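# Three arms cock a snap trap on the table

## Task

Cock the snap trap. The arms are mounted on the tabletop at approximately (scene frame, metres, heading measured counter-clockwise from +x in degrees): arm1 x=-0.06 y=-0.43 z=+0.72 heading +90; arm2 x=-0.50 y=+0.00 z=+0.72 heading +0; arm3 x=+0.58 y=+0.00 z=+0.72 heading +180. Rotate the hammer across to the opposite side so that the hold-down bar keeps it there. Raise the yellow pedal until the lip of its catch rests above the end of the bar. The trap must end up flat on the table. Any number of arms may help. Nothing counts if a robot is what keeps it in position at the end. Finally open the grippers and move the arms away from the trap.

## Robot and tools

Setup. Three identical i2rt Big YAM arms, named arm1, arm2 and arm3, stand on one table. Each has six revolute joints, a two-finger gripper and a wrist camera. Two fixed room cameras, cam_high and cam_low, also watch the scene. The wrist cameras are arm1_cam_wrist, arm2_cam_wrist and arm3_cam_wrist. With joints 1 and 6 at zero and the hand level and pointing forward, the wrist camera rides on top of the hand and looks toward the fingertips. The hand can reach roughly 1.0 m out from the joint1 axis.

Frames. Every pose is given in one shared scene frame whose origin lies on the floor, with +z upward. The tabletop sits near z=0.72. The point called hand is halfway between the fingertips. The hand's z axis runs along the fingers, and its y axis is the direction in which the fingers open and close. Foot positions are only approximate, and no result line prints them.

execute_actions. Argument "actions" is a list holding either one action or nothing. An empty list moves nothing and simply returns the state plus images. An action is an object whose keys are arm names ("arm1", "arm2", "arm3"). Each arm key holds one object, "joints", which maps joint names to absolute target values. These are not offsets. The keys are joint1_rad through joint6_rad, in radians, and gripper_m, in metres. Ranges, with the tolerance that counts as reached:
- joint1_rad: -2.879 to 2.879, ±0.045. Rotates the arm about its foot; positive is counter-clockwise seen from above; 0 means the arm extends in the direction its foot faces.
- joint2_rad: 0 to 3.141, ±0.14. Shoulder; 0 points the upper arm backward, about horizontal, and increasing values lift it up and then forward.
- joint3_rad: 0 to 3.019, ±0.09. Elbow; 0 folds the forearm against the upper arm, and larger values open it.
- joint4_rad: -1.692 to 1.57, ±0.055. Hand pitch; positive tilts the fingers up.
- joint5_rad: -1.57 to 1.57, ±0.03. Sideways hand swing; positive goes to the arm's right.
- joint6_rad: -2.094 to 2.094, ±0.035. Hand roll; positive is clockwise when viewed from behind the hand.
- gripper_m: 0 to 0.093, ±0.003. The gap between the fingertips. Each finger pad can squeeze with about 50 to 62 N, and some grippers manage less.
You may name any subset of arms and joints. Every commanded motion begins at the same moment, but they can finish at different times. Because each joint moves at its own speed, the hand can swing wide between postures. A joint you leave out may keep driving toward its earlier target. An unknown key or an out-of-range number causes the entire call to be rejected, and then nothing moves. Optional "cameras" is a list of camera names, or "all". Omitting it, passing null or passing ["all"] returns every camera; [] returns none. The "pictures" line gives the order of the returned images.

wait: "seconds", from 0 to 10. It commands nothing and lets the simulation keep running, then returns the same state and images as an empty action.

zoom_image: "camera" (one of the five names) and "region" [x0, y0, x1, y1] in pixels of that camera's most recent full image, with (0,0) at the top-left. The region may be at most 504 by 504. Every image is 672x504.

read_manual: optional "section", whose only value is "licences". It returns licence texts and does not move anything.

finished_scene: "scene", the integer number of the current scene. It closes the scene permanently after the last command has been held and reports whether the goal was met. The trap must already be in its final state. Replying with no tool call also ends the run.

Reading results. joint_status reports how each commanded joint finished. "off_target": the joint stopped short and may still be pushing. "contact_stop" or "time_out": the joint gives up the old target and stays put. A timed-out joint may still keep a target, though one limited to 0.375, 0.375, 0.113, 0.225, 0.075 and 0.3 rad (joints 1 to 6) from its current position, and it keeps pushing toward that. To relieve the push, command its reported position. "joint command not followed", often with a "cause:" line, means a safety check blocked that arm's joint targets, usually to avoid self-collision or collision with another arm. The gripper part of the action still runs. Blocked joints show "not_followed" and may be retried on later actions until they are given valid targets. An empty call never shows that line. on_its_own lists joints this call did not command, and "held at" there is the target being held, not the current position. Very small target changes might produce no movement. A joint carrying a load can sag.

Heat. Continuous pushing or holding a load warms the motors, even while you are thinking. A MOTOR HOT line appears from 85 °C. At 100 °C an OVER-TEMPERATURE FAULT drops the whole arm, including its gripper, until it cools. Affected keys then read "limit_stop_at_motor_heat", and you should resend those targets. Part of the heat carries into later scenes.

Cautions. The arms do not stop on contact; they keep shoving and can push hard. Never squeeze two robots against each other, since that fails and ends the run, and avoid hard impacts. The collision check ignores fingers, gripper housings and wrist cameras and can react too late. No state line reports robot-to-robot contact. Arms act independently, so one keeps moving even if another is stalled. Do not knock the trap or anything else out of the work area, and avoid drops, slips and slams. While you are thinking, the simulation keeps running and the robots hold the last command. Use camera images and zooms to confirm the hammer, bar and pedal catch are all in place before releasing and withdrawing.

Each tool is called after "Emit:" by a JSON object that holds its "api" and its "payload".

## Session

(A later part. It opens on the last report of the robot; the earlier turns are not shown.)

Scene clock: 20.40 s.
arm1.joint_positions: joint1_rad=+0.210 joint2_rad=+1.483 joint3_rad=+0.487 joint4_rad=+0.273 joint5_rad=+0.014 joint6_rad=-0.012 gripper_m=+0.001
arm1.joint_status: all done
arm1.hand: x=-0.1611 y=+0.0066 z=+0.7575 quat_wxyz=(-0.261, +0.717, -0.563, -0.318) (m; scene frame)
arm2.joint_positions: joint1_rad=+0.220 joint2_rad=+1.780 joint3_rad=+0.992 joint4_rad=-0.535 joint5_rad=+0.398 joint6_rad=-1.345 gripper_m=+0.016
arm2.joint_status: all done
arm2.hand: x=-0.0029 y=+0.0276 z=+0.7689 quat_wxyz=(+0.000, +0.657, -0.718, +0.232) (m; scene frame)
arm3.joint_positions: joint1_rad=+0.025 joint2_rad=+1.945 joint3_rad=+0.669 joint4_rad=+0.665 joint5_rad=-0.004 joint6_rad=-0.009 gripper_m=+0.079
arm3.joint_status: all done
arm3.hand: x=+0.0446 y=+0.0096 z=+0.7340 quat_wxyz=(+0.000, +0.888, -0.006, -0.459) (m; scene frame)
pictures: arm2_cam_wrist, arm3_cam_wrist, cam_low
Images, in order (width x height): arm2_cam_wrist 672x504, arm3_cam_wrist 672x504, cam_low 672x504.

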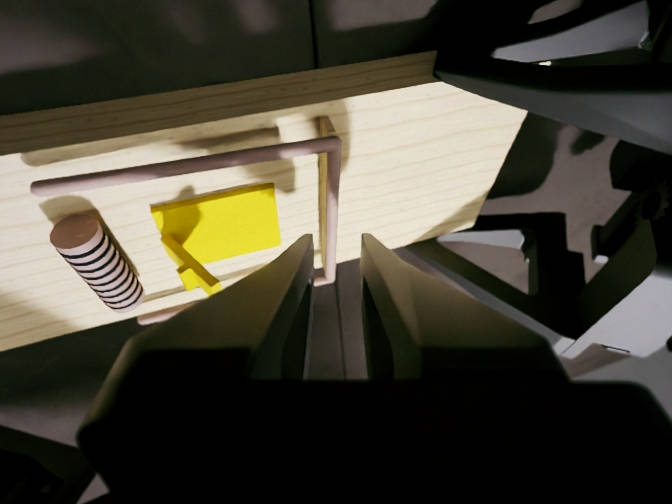

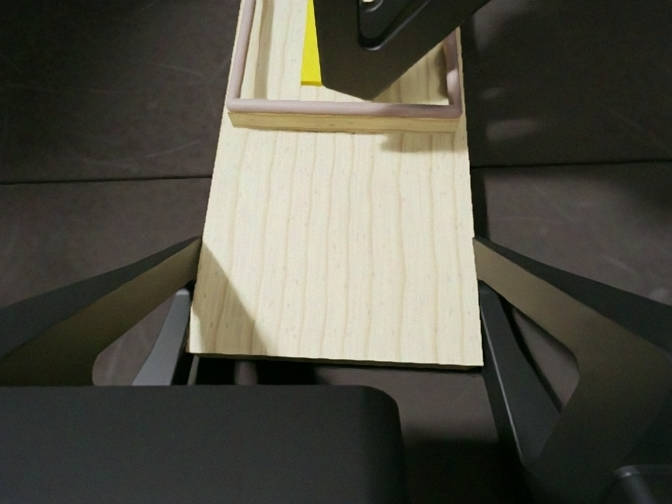

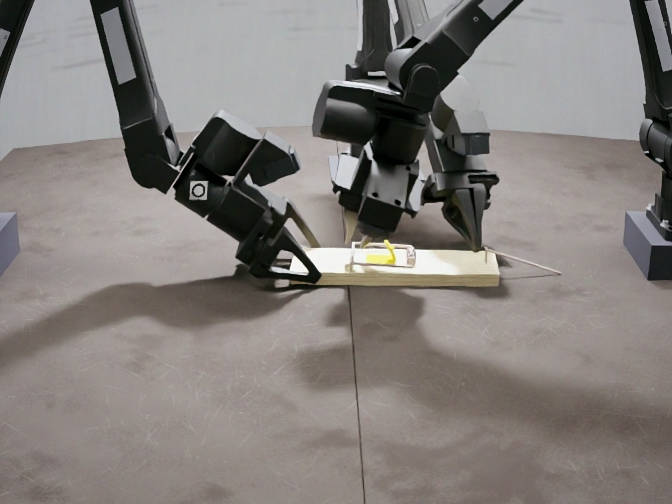

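Emit:
{"api": "execute_actions", "payload": {"actions": [{"arm2":{"joints":{"joint1_rad":0.255,"joint3_rad":1.04},"joints":{"joint1_rad":0.255,"joint3_rad":1.04}},"arm3":{"joints":{"joint1_rad":0.027}}}], "cameras": []}}

Emit:
{"api": "execute_actions", "payload": {"actions": [{"arm2":{"joints":{"joint2_rad":1.83}}}], "cameras": ["arm2_cam_wrist","arm3_cam_wrist"]}}

Emit:
{"api": "execute_actions", "payload": {"actions": [{"arm2":{"joints":{"gripper_m":0}}}], "cameras": []}}

Emit:
{"api": "execute_actions", "payload": {"actions": [{"arm2":{"joints":{"joint1_rad":0.265,"joint2_rad":1.64,"joint3_rad":1.01,"joint4_rad":-0.64}}}], "cameras": ["cam_low","arm3_cam_wrist"]}}

Scene clock: 21.40 s.
arm1.joint_positions: joint1_rad=+0.210 joint2_rad=+1.483 joint3_rad=+0.487 joint4_rad=+0.273 joint5_rad=+0.014 joint6_rad=-0.012 gripper_m=+0.001
arm1.joint_status: not commanded
arm1.hand: x=-0.1611 y=+0.0066 z=+0.7575 quat_wxyz=(-0.261, +0.717, -0.563, -0.318) (m; scene frame)
arm2.joint_positions: joint1_rad=+0.249 joint2_rad=+1.780 joint3_rad=+0.997 joint4_rad=-0.535 joint5_rad=+0.398 joint6_rad=-1.345 gripper_m=+0.016
arm2.joint_status: all done
arm2.hand: x=-0.0015 y=+0.0421 z=+0.7706 quat_wxyz=(-0.005, +0.666, -0.708, +0.233) (m; scene frame)
arm3.joint_positions: joint1_rad=+0.025 joint2_rad=+1.945 joint3_rad=+0.669 joint4_rad=+0.665 joint5_rad=-0.004 joint6_rad=-0.009 gripper_m=+0.079
arm3.joint_status: all done
arm3.hand: x=+0.0446 y=+0.0096 z=+0.7340 quat_wxyz=(+0.000, +0.888, -0.006, -0.459) (m; scene frame)
pictures: none
No camera images: the call's "cameras" was empty. Leave "cameras" out to get every camera's image.

Scene clock: 22.10 s.
arm1.joint_positions: joint1_rad=+0.210 joint2_rad=+1.483 joint3_rad=+0.487 joint4_rad=+0.273 joint5_rad=+0.014 joint6_rad=-0.012 gripper_m=+0.001
arm1.joint_status: not commanded
arm1.hand: x=-0.1611 y=+0.0066 z=+0.7575 quat_wxyz=(-0.261, +0.717, -0.563, -0.318) (m; scene frame)
arm2.joint_positions: joint1_rad=+0.249 joint2_rad=+1.827 joint3_rad=+1.005 joint4_rad=-0.532 joint5_rad=+0.402 joint6_rad=-1.345 gripper_m=+0.016
arm2.joint_status: all done
arm2.hand: x=-0.0030 y=+0.0412 z=+0.7516 quat_wxyz=(+0.010, +0.670, -0.707, +0.226) (m; scene frame)
arm3.joint_positions: joint1_rad=+0.025 joint2_rad=+1.945 joint3_rad=+0.669 joint4_rad=+0.665 joint5_rad=-0.004 joint6_rad=-0.009 gripper_m=+0.079
arm3.joint_status: not commanded
arm3.hand: x=+0.0446 y=+0.0096 z=+0.7340 quat_wxyz=(+0.000, +0.888, -0.006, -0.459) (m; scene frame)
pictures: arm2_cam_wrist, arm3_cam_wrist
Images, in order (width x height): arm2_cam_wrist 672x504, arm3_cam_wrist 672x504.

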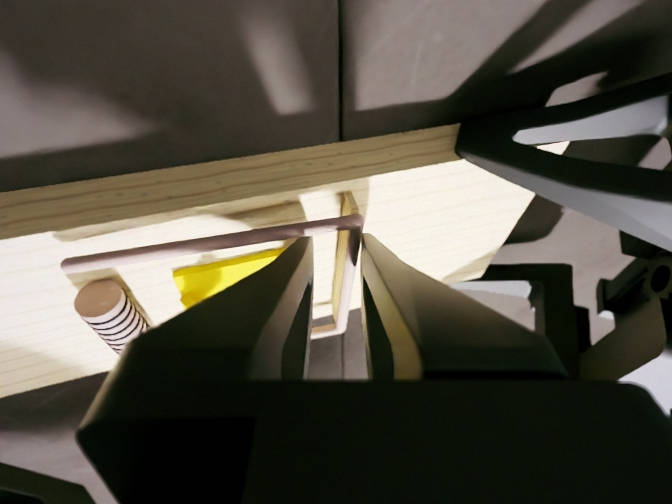

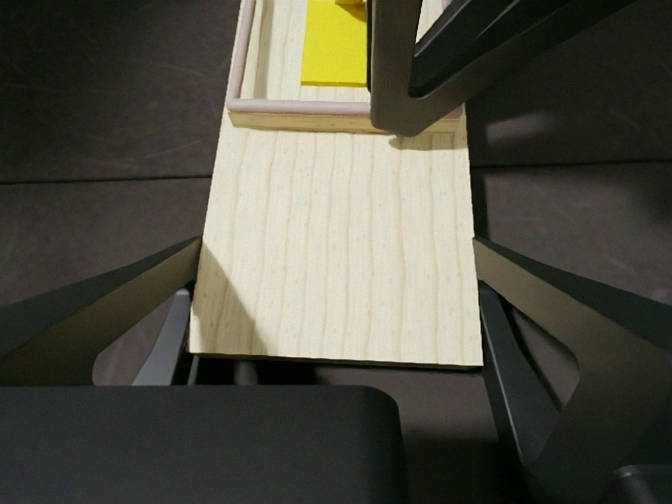

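Scene clock: 22.57 s.
arm1.joint_positions: joint1_rad=+0.210 joint2_rad=+1.484 joint3_rad=+0.487 joint4_rad=+0.274 joint5_rad=+0.014 joint6_rad=-0.012 gripper_m=+0.001
arm1.joint_status: not commanded
arm1.hand: x=-0.1611 y=+0.0068 z=+0.7576 quat_wxyz=(-0.261, +0.716, -0.563, -0.319) (m; scene frame)
arm2.joint_positions: joint1_rad=+0.249 joint2_rad=+1.827 joint3_rad=+1.011 joint4_rad=-0.525 joint5_rad=+0.402 joint6_rad=-1.345 gripper_m=+0.003
arm2.joint_status: all done
arm2.hand: x=+0.0011 y=+0.0420 z=+0.7534 quat_wxyz=(+0.006, +0.669, -0.707, +0.229) (m; scene frame)
arm3.joint_positions: joint1_rad=+0.025 joint2_rad=+1.945 joint3_rad=+0.669 joint4_rad=+0.666 joint5_rad=-0.004 joint6_rad=-0.010 gripper_m=+0.079
arm3.joint_status: not commanded
arm3.hand: x=+0.0444 y=+0.0097 z=+0.7343 quat_wxyz=(+0.000, +0.888, -0.006, -0.460) (m; scene frame)
pictures: none
No camera images: the call's "cameras" was empty. Leave "cameras" out to get every camera's image.

Scene clock: 23.47 s.
arm1.joint_positions: joint1_rad=+0.221 joint2_rad=+1.484 joint3_rad=+0.489 joint4_rad=+0.276 joint5_rad=+0.007 joint6_rad=-0.012 gripper_m=+0.001
arm1.joint_status: not commanded
arm1.hand: x=-0.1677 y=+0.0068 z=+0.7590 quat_wxyz=(-0.258, +0.720, -0.557, -0.324) (m; scene frame)
arm2.joint_positions: joint1_rad=+0.252 joint2_rad=+1.690 joint3_rad=+0.980 joint4_rad=-0.632 joint5_rad=+0.383 joint6_rad=-1.345 gripper_m=+0.003
arm2.joint_status: all done
arm2.hand: x=-0.0208 y=+0.0416 z=+0.8001 quat_wxyz=(+0.001, +0.672, -0.707, +0.221) (m; scene frame)
arm3.joint_positions: joint1_rad=+0.024 joint2_rad=+1.935 joint3_rad=+0.677 joint4_rad=+0.686 joint5_rad=-0.003 joint6_rad=-0.020 gripper_m=+0.079
arm3.joint_status: not commanded
arm3.hand: x=+0.0359 y=+0.0104 z=+0.7463 quat_wxyz=(-0.004, +0.879, -0.002, -0.477) (m; scene frame)
pictures: arm3_cam_wrist, cam_low
Images, in order (width x height): arm3_cam_wrist 672x504, cam_low 672x504.

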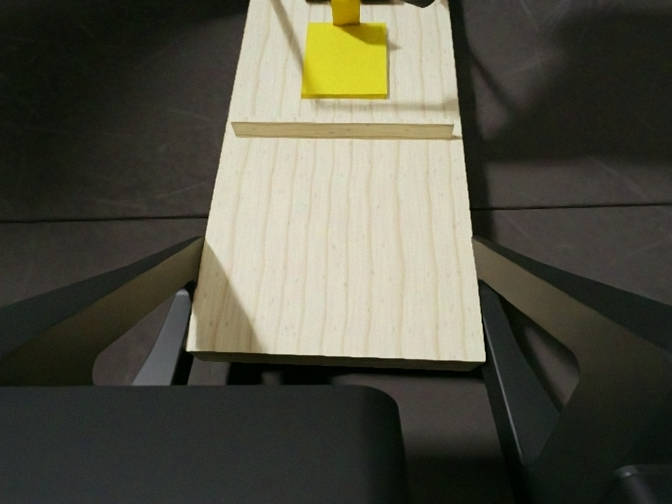

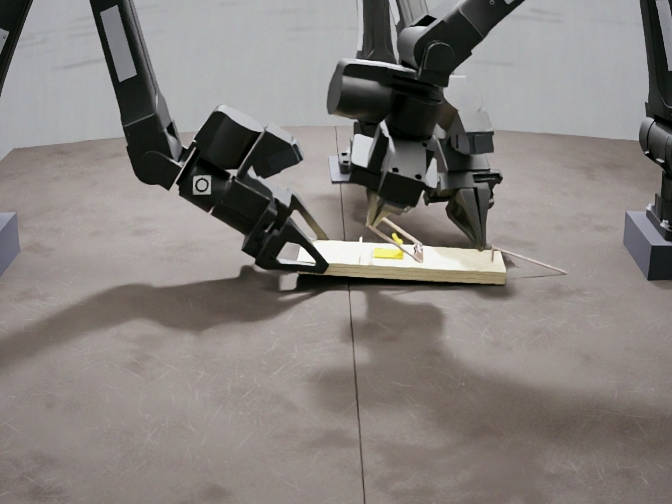

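Emit:
{"api": "execute_actions", "payload": {"actions": [{"arm2":{"joints":{"joint1_rad":0.285,"joint2_rad":1.52,"joint3_rad":0.9,"joint4_rad":-0.7,"joint6_rad":-1.32}},"arm3":{"joints":{"joint2_rad":1.98,"joint3_rad":0.61}}}], "cameras": ["cam_low"]}}

Emit:
{"api": "execute_actions", "payload": {"actions": [{"arm2":{"joints":{"joint1_rad":0.305,"joint2_rad":1.485,"joint3_rad":0.8,"joint4_rad":-0.71,"joint6_rad":-1.3}},"arm1":{"joints":{"joint2_rad":1.1,"joint3_rad":0.33,"joint4_rad":0.1}}}], "cameras": ["cam_low"]}}

Emit:
{"api": "execute_actions", "payload": {"actions": [{"arm2":{"joints":{"joint1_rad":0.32,"joint2_rad":1.52,"joint3_rad":0.83,"joint4_rad":-0.85,"joint6_rad":-1.33}}}], "cameras": ["cam_low"]}}

Emit:
{"api": "execute_actions", "payload": {"actions": [{"arm2":{"joints":{"joint1_rad":0.34,"joint2_rad":1.51,"joint3_rad":0.735}}}], "cameras": ["cam_low"]}}

Scene clock: 24.77 s.
arm1.joint_positions: joint1_rad=+0.221 joint2_rad=+1.484 joint3_rad=+0.489 joint4_rad=+0.276 joint5_rad=+0.010 joint6_rad=-0.012 gripper_m=+0.001
arm1.joint_status: not commanded
arm1.hand: x=-0.1669 y=+0.0070 z=+0.7590 quat_wxyz=(-0.259, +0.719, -0.558, -0.323) (m; scene frame)
arm2.joint_positions: joint1_rad=+0.273 joint2_rad=+1.558 joint3_rad=+0.895 joint4_rad=-0.665 joint5_rad=+0.388 joint6_rad=-1.318 gripper_m=+0.003
arm2.joint_status: all done
arm2.hand: x=-0.0556 y=+0.0427 z=+0.8265 quat_wxyz=(-0.010, +0.668, -0.709, +0.227) (m; scene frame)
arm3.joint_positions: joint1_rad=+0.024 joint2_rad=+1.935 joint3_rad=+0.670 joint4_rad=+0.691 joint5_rad=-0.002 joint6_rad=-0.021 gripper_m=+0.079
arm3.joint_status: all done
arm3.hand: x=+0.0382 y=+0.0104 z=+0.7454 quat_wxyz=(-0.004, +0.879, -0.002, -0.477) (m; scene frame)
pictures: cam_low
Images, in order (width x height): cam_low 672x504.

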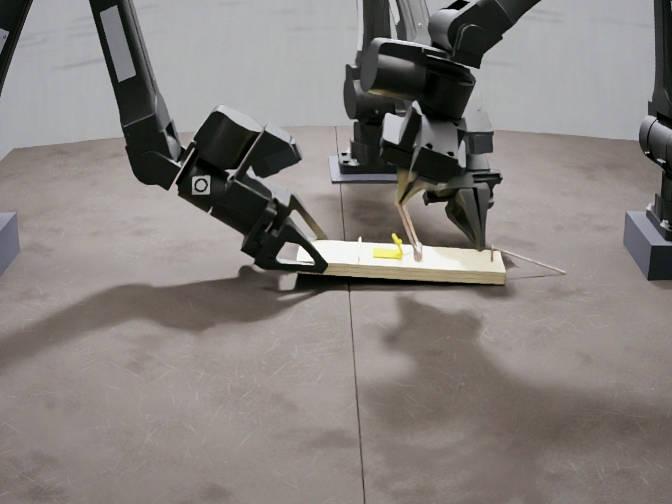

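Scene clock: 25.97 s.
arm1.joint_positions: joint1_rad=+0.221 joint2_rad=+1.099 joint3_rad=+0.324 joint4_rad=+0.113 joint5_rad=+0.010 joint6_rad=-0.012 gripper_m=+0.001
arm1.joint_status: all done
arm1.hand: x=-0.1491 y=-0.0636 z=+0.8077 quat_wxyz=(-0.275, +0.710, -0.551, -0.343) (m; scene frame)
arm2.joint_positions: joint1_rad=+0.286 joint2_rad=+1.499 joint3_rad=+0.833 joint4_rad=-0.665 joint5_rad=+0.402 joint6_rad=-1.303 gripper_m=+0.003
arm2.joint_status: all done
arm2.hand: x=-0.0789 y=+0.0400 z=+0.8290 quat_wxyz=(-0.008, +0.666, -0.709, +0.232) (m; scene frame)
arm3.joint_positions: joint1_rad=+0.025 joint2_rad=+1.935 joint3_rad=+0.669 joint4_rad=+0.692 joint5_rad=-0.013 joint6_rad=-0.022 gripper_m=+0.079
arm3.joint_status: not commanded
arm3.hand: x=+0.0391 y=+0.0082 z=+0.7449 quat_wxyz=(+0.000, +0.879, +0.002, -0.476) (m; scene frame)
pictures: cam_low
Images, in order (width x height): cam_low 672x504.

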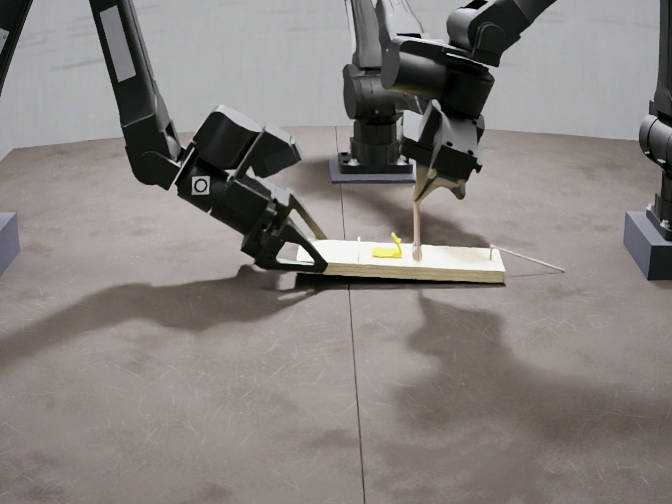

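Scene clock: 27.90 s.
arm1.joint_positions: joint1_rad=+0.221 joint2_rad=+1.099 joint3_rad=+0.324 joint4_rad=+0.113 joint5_rad=+0.010 joint6_rad=-0.012 gripper_m=+0.001
arm1.joint_status: not commanded
arm1.hand: x=-0.1491 y=-0.0636 z=+0.8077 quat_wxyz=(-0.275, +0.710, -0.551, -0.343) (m; scene frame)
arm2.joint_positions: joint1_rad=+0.301 joint2_rad=+1.509 joint3_rad=+0.854 joint4_rad=-0.772 joint5_rad=+0.407 joint6_rad=-1.303 gripper_m=+0.003
arm2.joint_status: joint4_rad time_out (moved -0.107 of -0.185); the others done
arm2.on_its_own: joint4_rad reads -0.772 and still pushes toward -0.850 since a time_out
arm2.hand: x=-0.0942 y=+0.0414 z=+0.8282 quat_wxyz=(+0.032, +0.680, -0.701, +0.212) (m; scene frame)
arm3.joint_positions: joint1_rad=+0.025 joint2_rad=+1.935 joint3_rad=+0.669 joint4_rad=+0.692 joint5_rad=-0.013 joint6_rad=-0.018 gripper_m=+0.079
arm3.joint_status: not commanded
arm3.hand: x=+0.0391 y=+0.0082 z=+0.7449 quat_wxyz=(+0.001, +0.879, +0.000, -0.476) (m; scene frame)
pictures: cam_low
Images, in order (width x height): cam_low 672x504.

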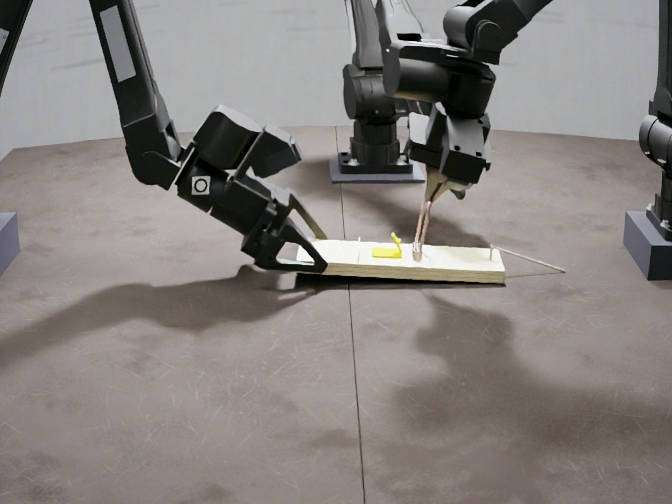

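not run: a stop came earlier in this reply.

Emit:
{"api": "execute_actions", "payload": {"actions": [{"arm2":{"joints":{"joint1_rad":0.34,"joint2_rad":1.51,"joint3_rad":0.735}},"arm3":{"joints":{"joint2_rad":2.0,"joint3_rad":0.6,"joint4_rad":0.645}}}], "cameras": ["cam_low"]}}

Emit:
{"api": "execute_actions", "payload": {"actions": [{"arm2":{"joints":{"joint1_rad":0.365,"joint2_rad":1.53,"joint3_rad":0.65,"joint4_rad":-0.75,"joint6_rad":-1.29}}}], "cameras": ["cam_low"]}}

Emit:
{"api": "execute_actions", "payload": {"actions": [{"arm2":{"joints":{"joint1_rad":0.38,"joint2_rad":1.61,"joint3_rad":0.6,"joint4_rad":-0.62}}}], "cameras": ["cam_low","cam_high"]}}

Scene clock: 28.93 s.
arm1.joint_positions: joint1_rad=+0.221 joint2_rad=+1.099 joint3_rad=+0.324 joint4_rad=+0.113 joint5_rad=+0.010 joint6_rad=-0.012 gripper_m=+0.001
arm1.joint_status: not commanded
arm1.hand: x=-0.1491 y=-0.0636 z=+0.8077 quat_wxyz=(-0.275, +0.710, -0.551, -0.343) (m; scene frame)
arm2.joint_positions: joint1_rad=+0.326 joint2_rad=+1.500 joint3_rad=+0.796 joint4_rad=-0.772 joint5_rad=+0.412 joint6_rad=-1.303 gripper_m=+0.003
arm2.joint_status: all done
arm2.on_its_own: joint4_rad reads -0.772 and still pushes toward -0.850 since a time_out
arm2.hand: x=-0.1209 y=+0.0433 z=+0.8123 quat_wxyz=(+0.053, +0.694, -0.689, +0.203) (m; scene frame)
arm3.joint_positions: joint1_rad=+0.025 joint2_rad=+1.948 joint3_rad=+0.669 joint4_rad=+0.689 joint5_rad=-0.015 joint6_rad=-0.015 gripper_m=+0.079
arm3.joint_status: all done
arm3.hand: x=+0.0418 y=+0.0078 z=+0.7375 quat_wxyz=(+0.003, +0.883, -0.001, -0.469) (m; scene frame)
pictures: cam_low
Images, in order (width x height): cam_low 672x504.

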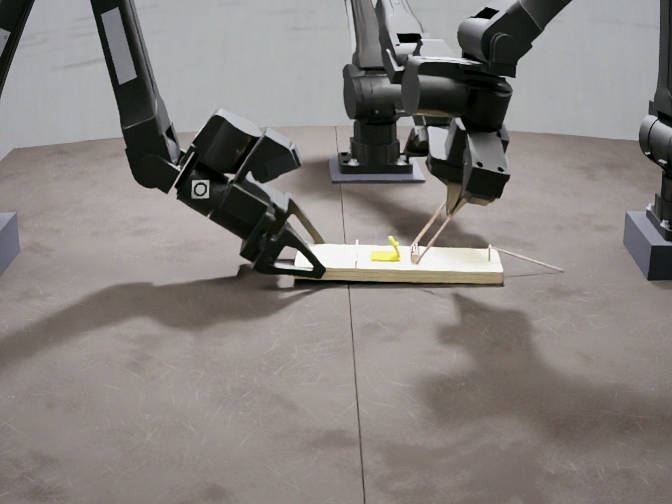

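Scene clock: 29.67 s.
arm1.joint_positions: joint1_rad=+0.221 joint2_rad=+1.099 joint3_rad=+0.324 joint4_rad=+0.113 joint5_rad=+0.010 joint6_rad=-0.012 gripper_m=+0.001
arm1.joint_status: not commanded
arm1.hand: x=-0.1491 y=-0.0636 z=+0.8077 quat_wxyz=(-0.275, +0.710, -0.551, -0.343) (m; scene frame)
arm2.joint_positions: joint1_rad=+0.349 joint2_rad=+1.500 joint3_rad=+0.725 joint4_rad=-0.704 joint5_rad=+0.421 joint6_rad=-1.283 gripper_m=+0.002
arm2.joint_status: all done
arm2.hand: x=-0.1391 y=+0.0445 z=+0.7928 quat_wxyz=(+0.052, +0.694, -0.688, +0.208) (m; scene frame)
arm3.joint_positions: joint1_rad=+0.025 joint2_rad=+1.949 joint3_rad=+0.669 joint4_rad=+0.689 joint5_rad=-0.017 joint6_rad=-0.009 gripper_m=+0.079
arm3.joint_status: not commanded
arm3.hand: x=+0.0420 y=+0.0074 z=+0.7369 quat_wxyz=(+0.005, +0.883, -0.003, -0.468) (m; scene frame)
pictures: cam_low
Images, in order (width x height): cam_low 672x504.

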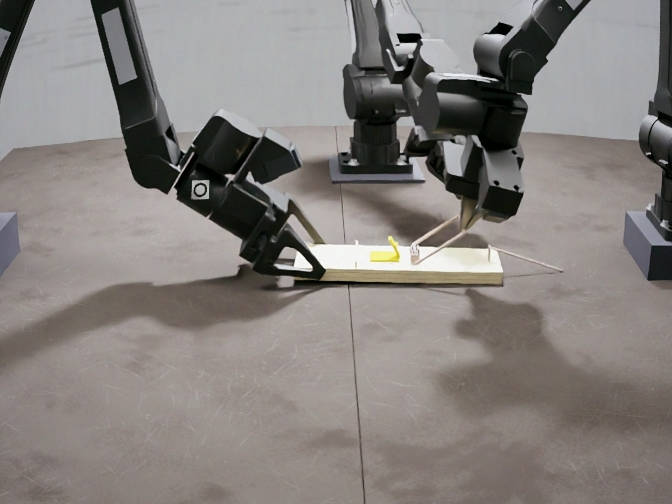

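Scene clock: 30.40 s.
arm1.joint_positions: joint1_rad=+0.221 joint2_rad=+1.099 joint3_rad=+0.324 joint4_rad=+0.113 joint5_rad=+0.010 joint6_rad=-0.012 gripper_m=+0.001
arm1.joint_status: not commanded
arm1.hand: x=-0.1491 y=-0.0636 z=+0.8077 quat_wxyz=(-0.275, +0.710, -0.551, -0.343) (m; scene frame)
arm2.joint_positions: joint1_rad=+0.362 joint2_rad=+1.559 joint3_rad=+0.672 joint4_rad=-0.593 joint5_rad=+0.429 joint6_rad=-1.281 gripper_m=+0.002
arm2.joint_status: all done
arm2.hand: x=-0.1479 y=+0.0454 z=+0.7613 quat_wxyz=(+0.052, +0.697, -0.683, +0.211) (m; scene frame)
arm3.joint_positions: joint1_rad=+0.025 joint2_rad=+1.956 joint3_rad=+0.668 joint4_rad=+0.687 joint5_rad=-0.017 joint6_rad=-0.013 gripper_m=+0.079
arm3.joint_status: not commanded
arm3.hand: x=+0.0440 y=+0.0072 z=+0.7327 quat_wxyz=(+0.005, +0.886, -0.001, -0.464) (m; scene frame)
pictures: cam_high, cam_low
Images, in order (width x height): cam_high 672x504, cam_low 672x504.

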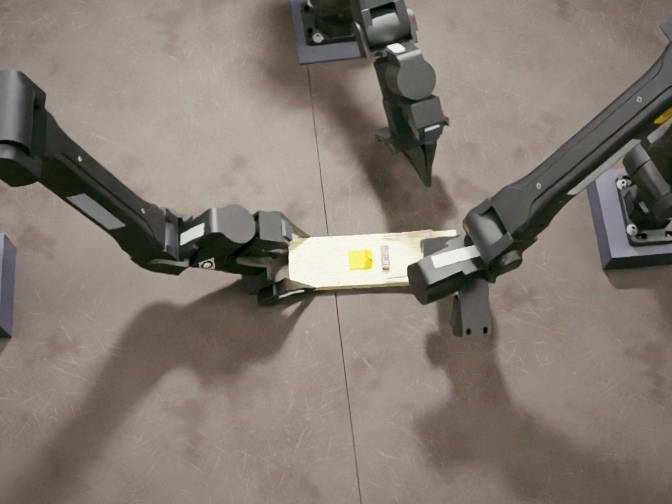

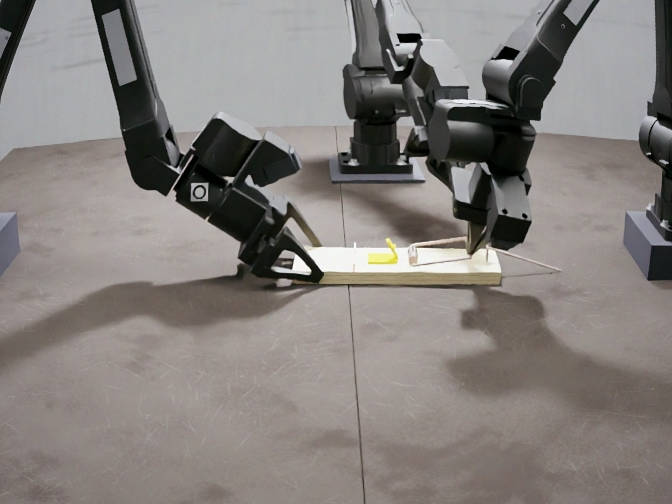

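Emit:
{"api": "execute_actions", "payload": {"actions": [{"arm2":{"joints":{"joint1_rad":0.52,"joint5_rad":0.68,"joint6_rad":-1.16,"joint2_rad":1.67,"joint3_rad":0.54,"joint4_rad":-0.525}},"arm3":{"joints":{"joint2_rad":1.97,"joint3_rad":0.63}},"arm1":{"joints":{"joint1_rad":0.34,"joint2_rad":1.5,"joint3_rad":0.2,"joint4_rad":1.2}}}], "cameras": ["cam_low"]}}

Emit:
{"api": "execute_actions", "payload": {"actions": [{"arm1":{"joints":{"joint2_rad":1.82,"joint3_rad":0.31}}}], "cameras": []}}

Emit:
{"api": "execute_actions", "payload": {"actions": [{"arm1":{"joints":{"joint1_rad":0.31,"joint2_rad":1.885,"joint3_rad":0.47,"joint4_rad":1.06}}}], "cameras": ["cam_low","cam_high","arm1_cam_wrist"]}}

Scene clock: 32.90 s.
arm1.joint_positions: joint1_rad=+0.334 joint2_rad=+1.506 joint3_rad=+0.203 joint4_rad=+1.169 joint5_rad=+0.014 joint6_rad=-0.012 gripper_m=+0.001
arm1.joint_status: all done
arm1.hand: x=-0.2008 y=-0.0450 z=+0.8392 quat_wxyz=(-0.382, +0.618, -0.429, -0.537) (m; scene frame)
arm2.joint_positions: joint1_rad=+0.502 joint2_rad=+1.612 joint3_rad=+0.623 joint4_rad=-0.493 joint5_rad=+0.724 joint6_rad=-1.156 gripper_m=+0.002
arm2.joint_status: joint5_rad time_out (moved +0.295 of +0.251); the others done
arm2.on_its_own: joint5_rad reads +0.724 and still pushes toward +0.680 since a time_out
arm2.hand: x=-0.1510 y=+0.0497 z=+0.7618 quat_wxyz=(+0.074, +0.667, -0.655, +0.349) (m; scene frame)
arm3.joint_positions: joint1_rad=+0.025 joint2_rad=+1.956 joint3_rad=+0.670 joint4_rad=+0.685 joint5_rad=-0.013 joint6_rad=-0.011 gripper_m=+0.079
arm3.joint_status: all done
arm3.hand: x=+0.0430 y=+0.0079 z=+0.7330 quat_wxyz=(+0.004, +0.886, -0.003, -0.464) (m; scene frame)
pictures: cam_low
Images, in order (width x height): cam_low 672x504.

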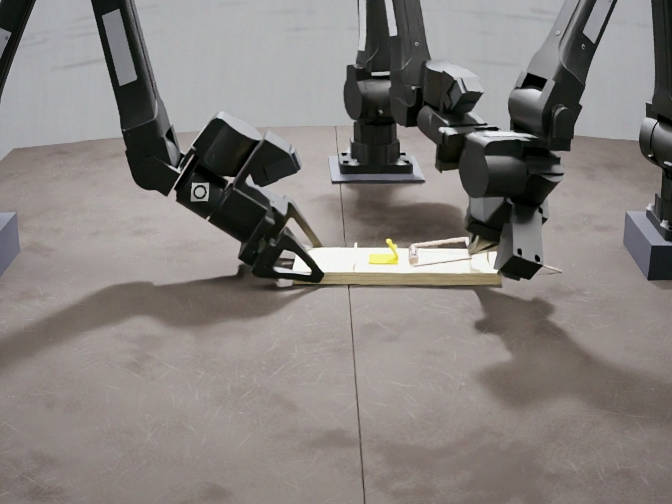

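not run: a stop came earlier in this reply.

not run: a stop came earlier in this reply.

Emit:
{"api": "execute_actions", "payload": {"actions": [{"arm1":{"joints":{"joint2_rad":1.82,"joint3_rad":0.31}},"arm2":{"joints":{"joint2_rad":1.7}}}], "cameras": []}}

Emit:
{"api": "execute_actions", "payload": {"actions": [{"arm1":{"joints":{"joint1_rad":0.31,"joint2_rad":1.885,"joint3_rad":0.47,"joint4_rad":1.06}}}], "cameras": ["cam_low","cam_high","arm1_cam_wrist"]}}

Emit:
{"api": "execute_actions", "payload": {"actions": [{"arm1":{"joints":{"joint1_rad":0.29,"joint2_rad":1.76}}}], "cameras": ["cam_low","arm1_cam_wrist"]}}

Scene clock: 34.20 s.
arm1.joint_positions: joint1_rad=+0.334 joint2_rad=+1.822 joint3_rad=+0.302 joint4_rad=+1.176 joint5_rad=+0.014 joint6_rad=-0.012 gripper_m=+0.001
arm1.joint_status: all done
arm1.hand: x=-0.2089 y=-0.0240 z=+0.7430 quat_wxyz=(-0.335, +0.672, -0.466, -0.468) (m; scene frame)
arm2.joint_positions: joint1_rad=+0.504 joint2_rad=+1.636 joint3_rad=+0.623 joint4_rad=-0.483 joint5_rad=+0.727 joint6_rad=-1.155 gripper_m=+0.002
arm2.joint_status: all done
arm2.on_its_own: joint5_rad reads +0.727 and still pushes toward +0.680 since a time_out
arm2.hand: x=-0.1523 y=+0.0494 z=+0.7550 quat_wxyz=(+0.080, +0.668, -0.652, +0.348) (m; scene frame)
arm3.joint_positions: joint1_rad=+0.025 joint2_rad=+1.956 joint3_rad=+0.670 joint4_rad=+0.685 joint5_rad=-0.013 joint6_rad=-0.011 gripper_m=+0.079
arm3.joint_status: not commanded
arm3.hand: x=+0.0430 y=+0.0079 z=+0.7330 quat_wxyz=(+0.004, +0.886, -0.003, -0.464) (m; scene frame)
pictures: none
No camera images: the call's "cameras" was empty. Leave "cameras" out to get every camera's image.

Scene clock: 35.07 s.
arm1.joint_positions: joint1_rad=+0.318 joint2_rad=+1.872 joint3_rad=+0.461 joint4_rad=+1.079 joint5_rad=+0.013 joint6_rad=-0.012 gripper_m=+0.001
arm1.joint_status: all done
arm1.hand: x=-0.2225 y=+0.0346 z=+0.7421 quat_wxyz=(-0.341, +0.665, -0.469, -0.470) (m; scene frame)
arm2.joint_positions: joint1_rad=+0.504 joint2_rad=+1.636 joint3_rad=+0.623 joint4_rad=-0.483 joint5_rad=+0.727 joint6_rad=-1.155 gripper_m=+0.002
arm2.joint_status: not commanded
arm2.on_its_own: joint5_rad reads +0.727 and still pushes toward +0.680 since a time_out
arm2.hand: x=-0.1523 y=+0.0494 z=+0.7550 quat_wxyz=(+0.080, +0.668, -0.652, +0.348) (m; scene frame)
arm3.joint_positions: joint1_rad=+0.025 joint2_rad=+1.956 joint3_rad=+0.670 joint4_rad=+0.685 joint5_rad=-0.013 joint6_rad=-0.011 gripper_m=+0.079
arm3.joint_status: not commanded
arm3.hand: x=+0.0430 y=+0.0079 z=+0.7330 quat_wxyz=(+0.004, +0.886, -0.003, -0.464) (m; scene frame)
pictures: arm1_cam_wrist, cam_high, cam_low
Images, in order (width x height): arm1_cam_wrist 672x504, cam_high 672x504, cam_low 672x504.

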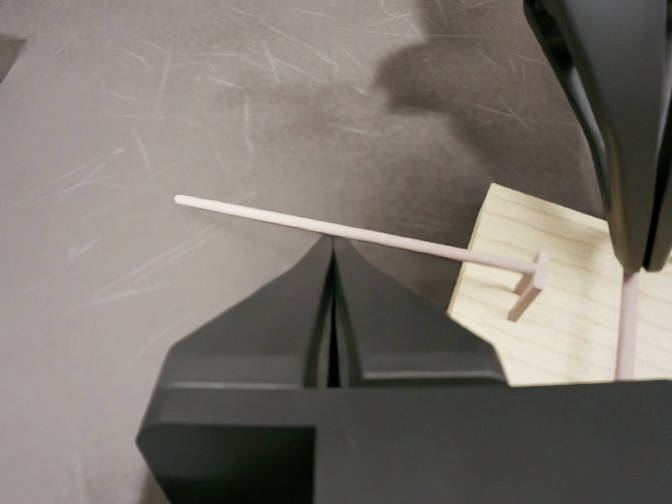

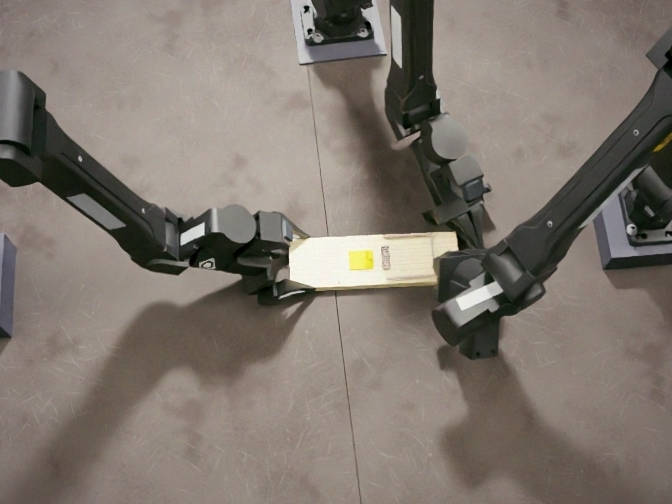

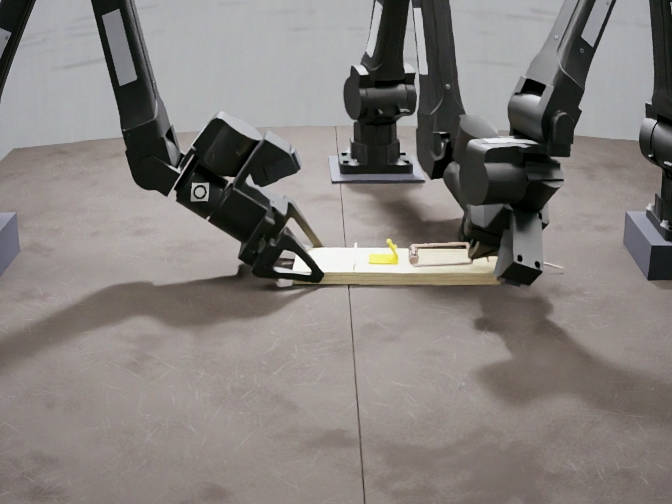

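Scene clock: 36.00 s.
arm1.joint_positions: joint1_rad=+0.297 joint2_rad=+1.763 joint3_rad=+0.461 joint4_rad=+1.066 joint5_rad=+0.007 joint6_rad=-0.012 gripper_m=+0.001
arm1.joint_status: all done
arm1.hand: x=-0.2165 y=+0.0462 z=+0.7906 quat_wxyz=(-0.366, +0.638, -0.458, -0.499) (m; scene frame)
arm2.joint_positions: joint1_rad=+0.504 joint2_rad=+1.636 joint3_rad=+0.623 joint4_rad=-0.483 joint5_rad=+0.727 joint6_rad=-1.155 gripper_m=+0.002
arm2.joint_status: not commanded
arm2.on_its_own: joint5_rad reads +0.727 and still pushes toward +0.680 since a time_out
arm2.hand: x=-0.1523 y=+0.0494 z=+0.7550 quat_wxyz=(+0.080, +0.668, -0.652, +0.348) (m; scene frame)
arm3.joint_positions: joint1_rad=+0.025 joint2_rad=+1.956 joint3_rad=+0.670 joint4_rad=+0.685 joint5_rad=-0.013 joint6_rad=-0.011 gripper_m=+0.079
arm3.joint_status: not commanded
arm3.hand: x=+0.0430 y=+0.0079 z=+0.7330 quat_wxyz=(+0.004, +0.886, -0.003, -0.464) (m; scene frame)
pictures: arm1_cam_wrist, cam_low
Images, in order (width x height): arm1_cam_wrist 672x504, cam_low 672x504.

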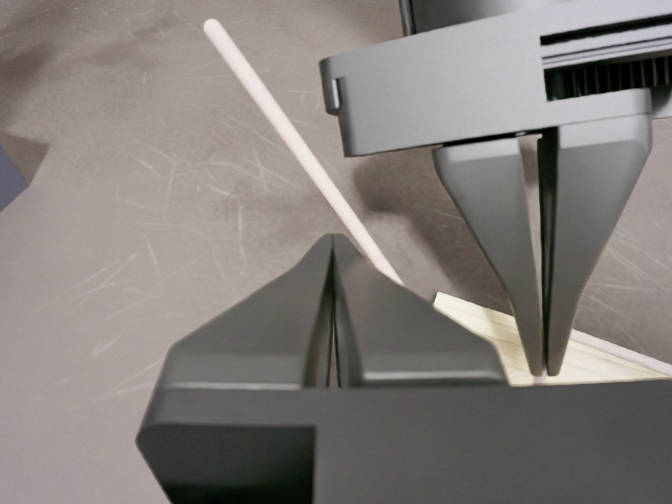

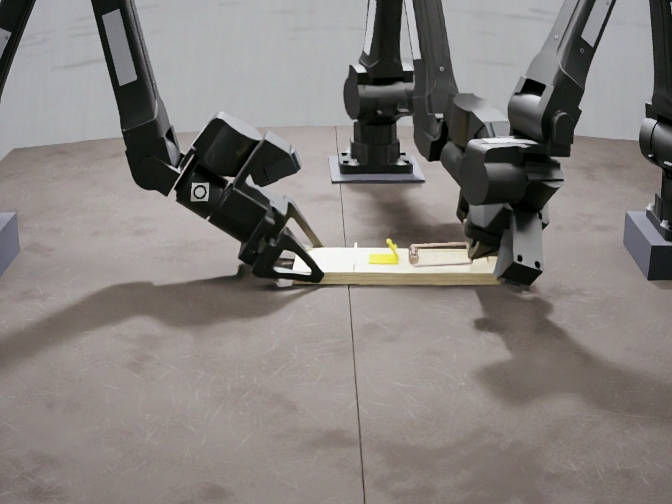

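Emit:
{"api": "execute_actions", "payload": {"actions": [{"arm1":{"joints":{"joint1_rad":0.2,"joint2_rad":1.72,"joint3_rad":0.41}}}], "cameras": ["cam_low","arm1_cam_wrist","cam_high"]}}

Scene clock: 36.80 s.
arm1.joint_positions: joint1_rad=+0.204 joint2_rad=+1.738 joint3_rad=+0.413 joint4_rad=+1.066 joint5_rad=+0.004 joint6_rad=-0.012 gripper_m=+0.001
arm1.joint_status: all done
arm1.hand: x=-0.1677 y=+0.0402 z=+0.7863 quat_wxyz=(-0.383, +0.622, -0.491, -0.475) (m; scene frame)
arm2.joint_positions: joint1_rad=+0.504 joint2_rad=+1.636 joint3_rad=+0.623 joint4_rad=-0.483 joint5_rad=+0.728 joint6_rad=-1.155 gripper_m=+0.002
arm2.joint_status: not commanded
arm2.on_its_own: joint5_rad reads +0.728 and still pushes toward +0.680 since a time_out
arm2.hand: x=-0.1522 y=+0.0494 z=+0.7551 quat_wxyz=(+0.080, +0.668, -0.652, +0.349) (m; scene frame)
arm3.joint_positions: joint1_rad=+0.025 joint2_rad=+1.956 joint3_rad=+0.670 joint4_rad=+0.685 joint5_rad=-0.013 joint6_rad=-0.011 gripper_m=+0.079
arm3.joint_status: not commanded
arm3.hand: x=+0.0430 y=+0.0079 z=+0.7330 quat_wxyz=(+0.004, +0.886, -0.003, -0.464) (m; scene frame)
pictures: arm1_cam_wrist, cam_high, cam_low
Images, in order (width x height): arm1_cam_wrist 672x504, cam_high 672x504, cam_low 672x504.

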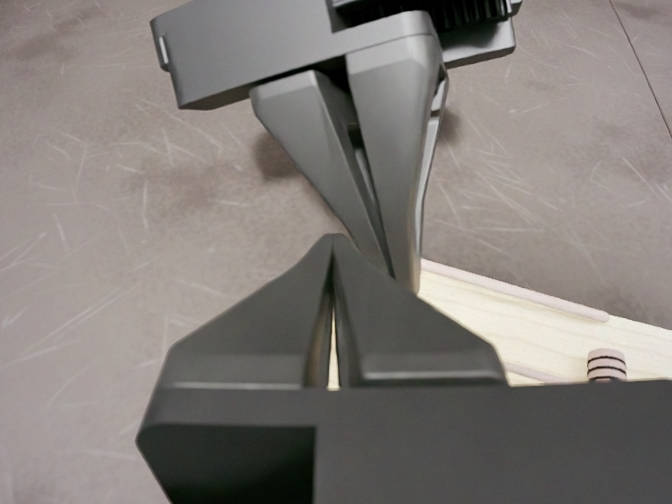

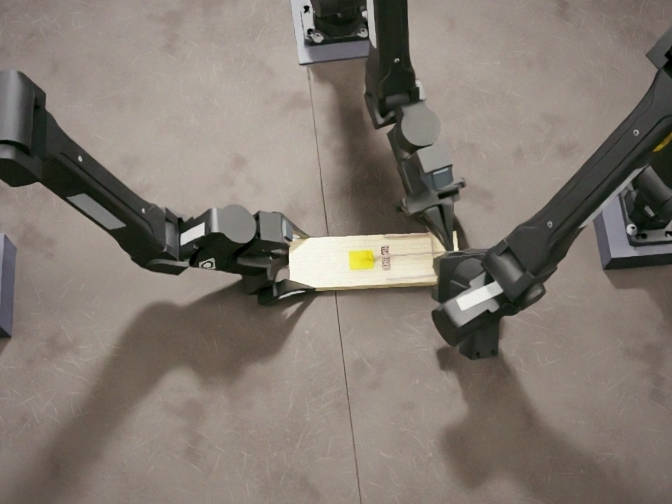

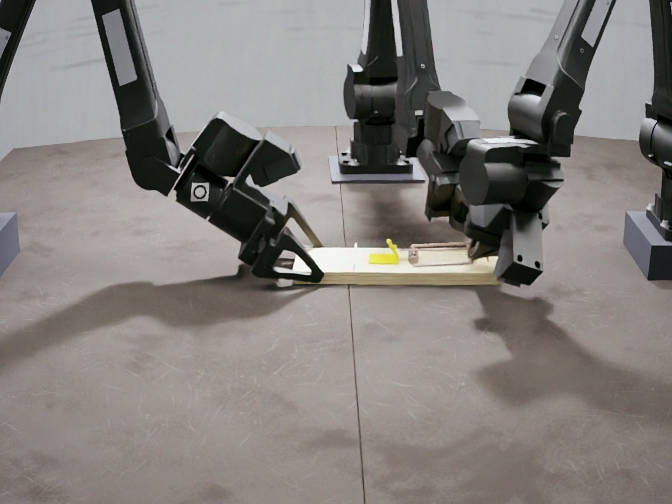

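Flipped.

Emit:
{"api": "execute_actions", "payload": {"actions": [{"arm1":{"joints":{"joint1_rad":0.22,"joint2_rad":1.62,"joint3_rad":0.25,"joint4_rad":1.1}}}], "cameras": []}}

Emit:
{"api": "execute_actions", "payload": {"actions": [{"arm1":{"joints":{"joint1_rad":-0.09}}}], "cameras": []}}

Emit:
{"api": "execute_actions", "payload": {"actions": [{"arm1":{"joints":{"joint2_rad":1.74,"joint3_rad":0.38,"joint4_rad":1.07}}}], "cameras": ["cam_low","arm1_cam_wrist"]}}

Emit:
{"api": "execute_actions", "payload": {"actions": [{"arm1":{"joints":{"joint1_rad":-0.02}}}], "cameras": ["cam_low","arm1_cam_wrist"]}}

Emit:
{"api": "zoom_image", "payload": {"camera": "cam_low", "region": [340,200,520,290]}}

Scene clock: 37.93 s.
arm1.joint_positions: joint1_rad=+0.212 joint2_rad=+1.625 joint3_rad=+0.251 joint4_rad=+1.072 joint5_rad=+0.007 joint6_rad=-0.012 gripper_m=+0.001
arm1.joint_status: all done
arm1.hand: x=-0.1566 y=-0.0215 z=+0.7846 quat_wxyz=(-0.371, +0.634, -0.497, -0.463) (m; scene frame)
arm2.joint_positions: joint1_rad=+0.504 joint2_rad=+1.636 joint3_rad=+0.623 joint4_rad=-0.483 joint5_rad=+0.728 joint6_rad=-1.155 gripper_m=+0.002
arm2.joint_status: not commanded
arm2.on_its_own: joint5_rad reads +0.728 and still pushes toward +0.680 since a time_out
arm2.hand: x=-0.1522 y=+0.0494 z=+0.7551 quat_wxyz=(+0.080, +0.668, -0.652, +0.349) (m; scene frame)
arm3.joint_positions: joint1_rad=+0.025 joint2_rad=+1.956 joint3_rad=+0.670 joint4_rad=+0.685 joint5_rad=-0.013 joint6_rad=-0.011 gripper_m=+0.079
arm3.joint_status: not commanded
arm3.hand: x=+0.0430 y=+0.0079 z=+0.7330 quat_wxyz=(+0.004, +0.886, -0.003, -0.464) (m; scene frame)
pictures: none
No camera images: the call's "cameras" was empty. Leave "cameras" out to get every camera's image.

Scene clock: 38.90 s.
arm1.joint_positions: joint1_rad=-0.087 joint2_rad=+1.625 joint3_rad=+0.251 joint4_rad=+1.072 joint5_rad=+0.009 joint6_rad=-0.012 gripper_m=+0.001
arm1.joint_status: all done
arm1.hand: x=-0.0314 y=-0.0112 z=+0.7842 quat_wxyz=(-0.436, +0.552, -0.586, -0.401) (m; scene frame)
arm2.joint_positions: joint1_rad=+0.504 joint2_rad=+1.636 joint3_rad=+0.623 joint4_rad=-0.483 joint5_rad=+0.728 joint6_rad=-1.155 gripper_m=+0.002
arm2.joint_status: not commanded
arm2.on_its_own: joint5_rad reads +0.728 and still pushes toward +0.680 since a time_out
arm2.hand: x=-0.1522 y=+0.0494 z=+0.7551 quat_wxyz=(+0.080, +0.668, -0.652, +0.349) (m; scene frame)
arm3.joint_positions: joint1_rad=+0.025 joint2_rad=+1.956 joint3_rad=+0.670 joint4_rad=+0.685 joint5_rad=-0.013 joint6_rad=-0.011 gripper_m=+0.079
arm3.joint_status: not commanded
arm3.hand: x=+0.0430 y=+0.0079 z=+0.7330 quat_wxyz=(+0.004, +0.886, -0.003, -0.464) (m; scene frame)
pictures: none
No camera images: the call's "cameras" was empty. Leave "cameras" out to get every camera's image.

Scene clock: 39.83 s.
arm1.joint_positions: joint1_rad=-0.087 joint2_rad=+1.739 joint3_rad=+0.366 joint4_rad=+1.072 joint5_rad=+0.009 joint6_rad=-0.012 gripper_m=+0.001
arm1.joint_status: all done
arm1.hand: x=-0.0288 y=+0.0310 z=+0.7719 quat_wxyz=(-0.436, +0.552, -0.586, -0.402) (m; scene frame)
arm2.joint_positions: joint1_rad=+0.504 joint2_rad=+1.636 joint3_rad=+0.623 joint4_rad=-0.483 joint5_rad=+0.728 joint6_rad=-1.155 gripper_m=+0.002
arm2.joint_status: not commanded
arm2.on_its_own: joint5_rad reads +0.728 and still pushes toward +0.680 since a time_out
arm2.hand: x=-0.1522 y=+0.0494 z=+0.7551 quat_wxyz=(+0.080, +0.668, -0.652, +0.349) (m; scene frame)
arm3.joint_positions: joint1_rad=+0.025 joint2_rad=+1.956 joint3_rad=+0.670 joint4_rad=+0.685 joint5_rad=-0.013 joint6_rad=-0.011 gripper_m=+0.079
arm3.joint_status: not commanded
arm3.hand: x=+0.0430 y=+0.0079 z=+0.7330 quat_wxyz=(+0.004, +0.886, -0.003, -0.464) (m; scene frame)
pictures: arm1_cam_wrist, cam_low
Images, in order (width x height): arm1_cam_wrist 672x504, cam_low 672x504.

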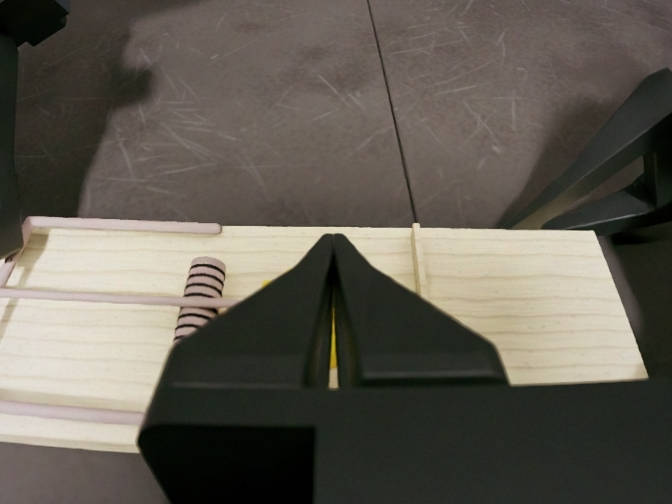

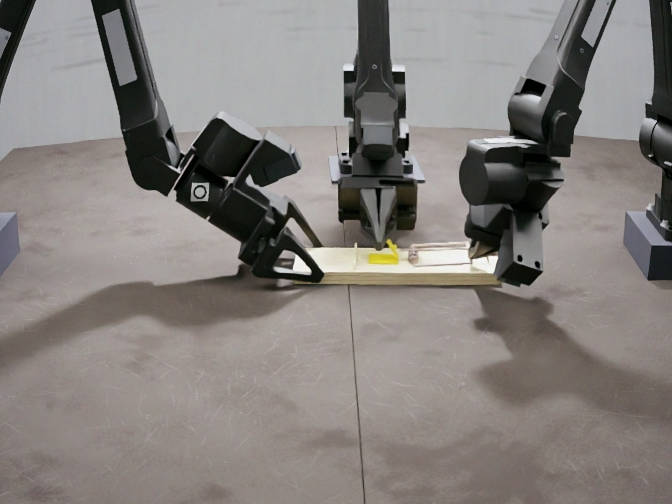

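Scene clock: 40.47 s.
arm1.joint_positions: joint1_rad=-0.039 joint2_rad=+1.739 joint3_rad=+0.366 joint4_rad=+1.072 joint5_rad=+0.022 joint6_rad=-0.012 gripper_m=+0.001
arm1.joint_status: all done
arm1.hand: x=-0.0486 y=+0.0319 z=+0.7719 quat_wxyz=(-0.430, +0.563, -0.575, -0.408) (m; scene frame)
arm2.joint_positions: joint1_rad=+0.505 joint2_rad=+1.636 joint3_rad=+0.622 joint4_rad=-0.483 joint5_rad=+0.728 joint6_rad=-1.155 gripper_m=+0.002
arm2.joint_status: not commanded
arm2.on_its_own: joint5_rad reads +0.728 and still pushes toward +0.680 since a time_out
arm2.hand: x=-0.1529 y=+0.0495 z=+0.7547 quat_wxyz=(+0.081, +0.669, -0.651, +0.349) (m; scene frame)
arm3.joint_positions: joint1_rad=+0.025 joint2_rad=+1.956 joint3_rad=+0.672 joint4_rad=+0.684 joint5_rad=-0.013 joint6_rad=-0.011 gripper_m=+0.079
arm3.joint_status: not commanded
arm3.hand: x=+0.0420 y=+0.0080 z=+0.7335 quat_wxyz=(+0.004, +0.885, -0.003, -0.465) (m; scene frame)
pictures: arm1_cam_wrist, cam_low
Images, in order (width x height): arm1_cam_wrist 672x504, cam_low 672x504.

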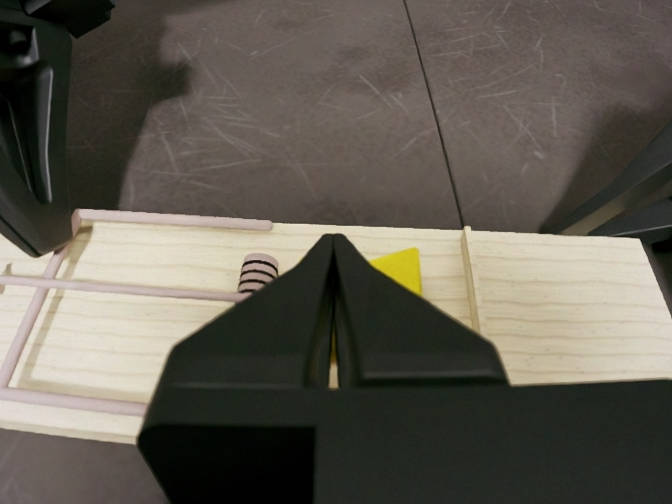

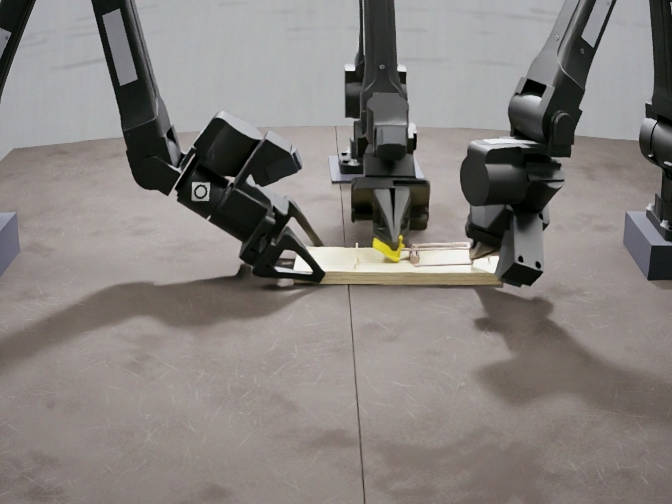

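Region (340, 200, 520, 290) of cam_low's 672x504 image, scaled by 2.800, with more detail than that image has.

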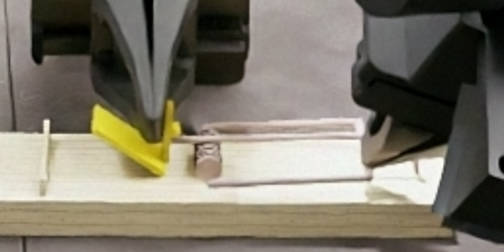

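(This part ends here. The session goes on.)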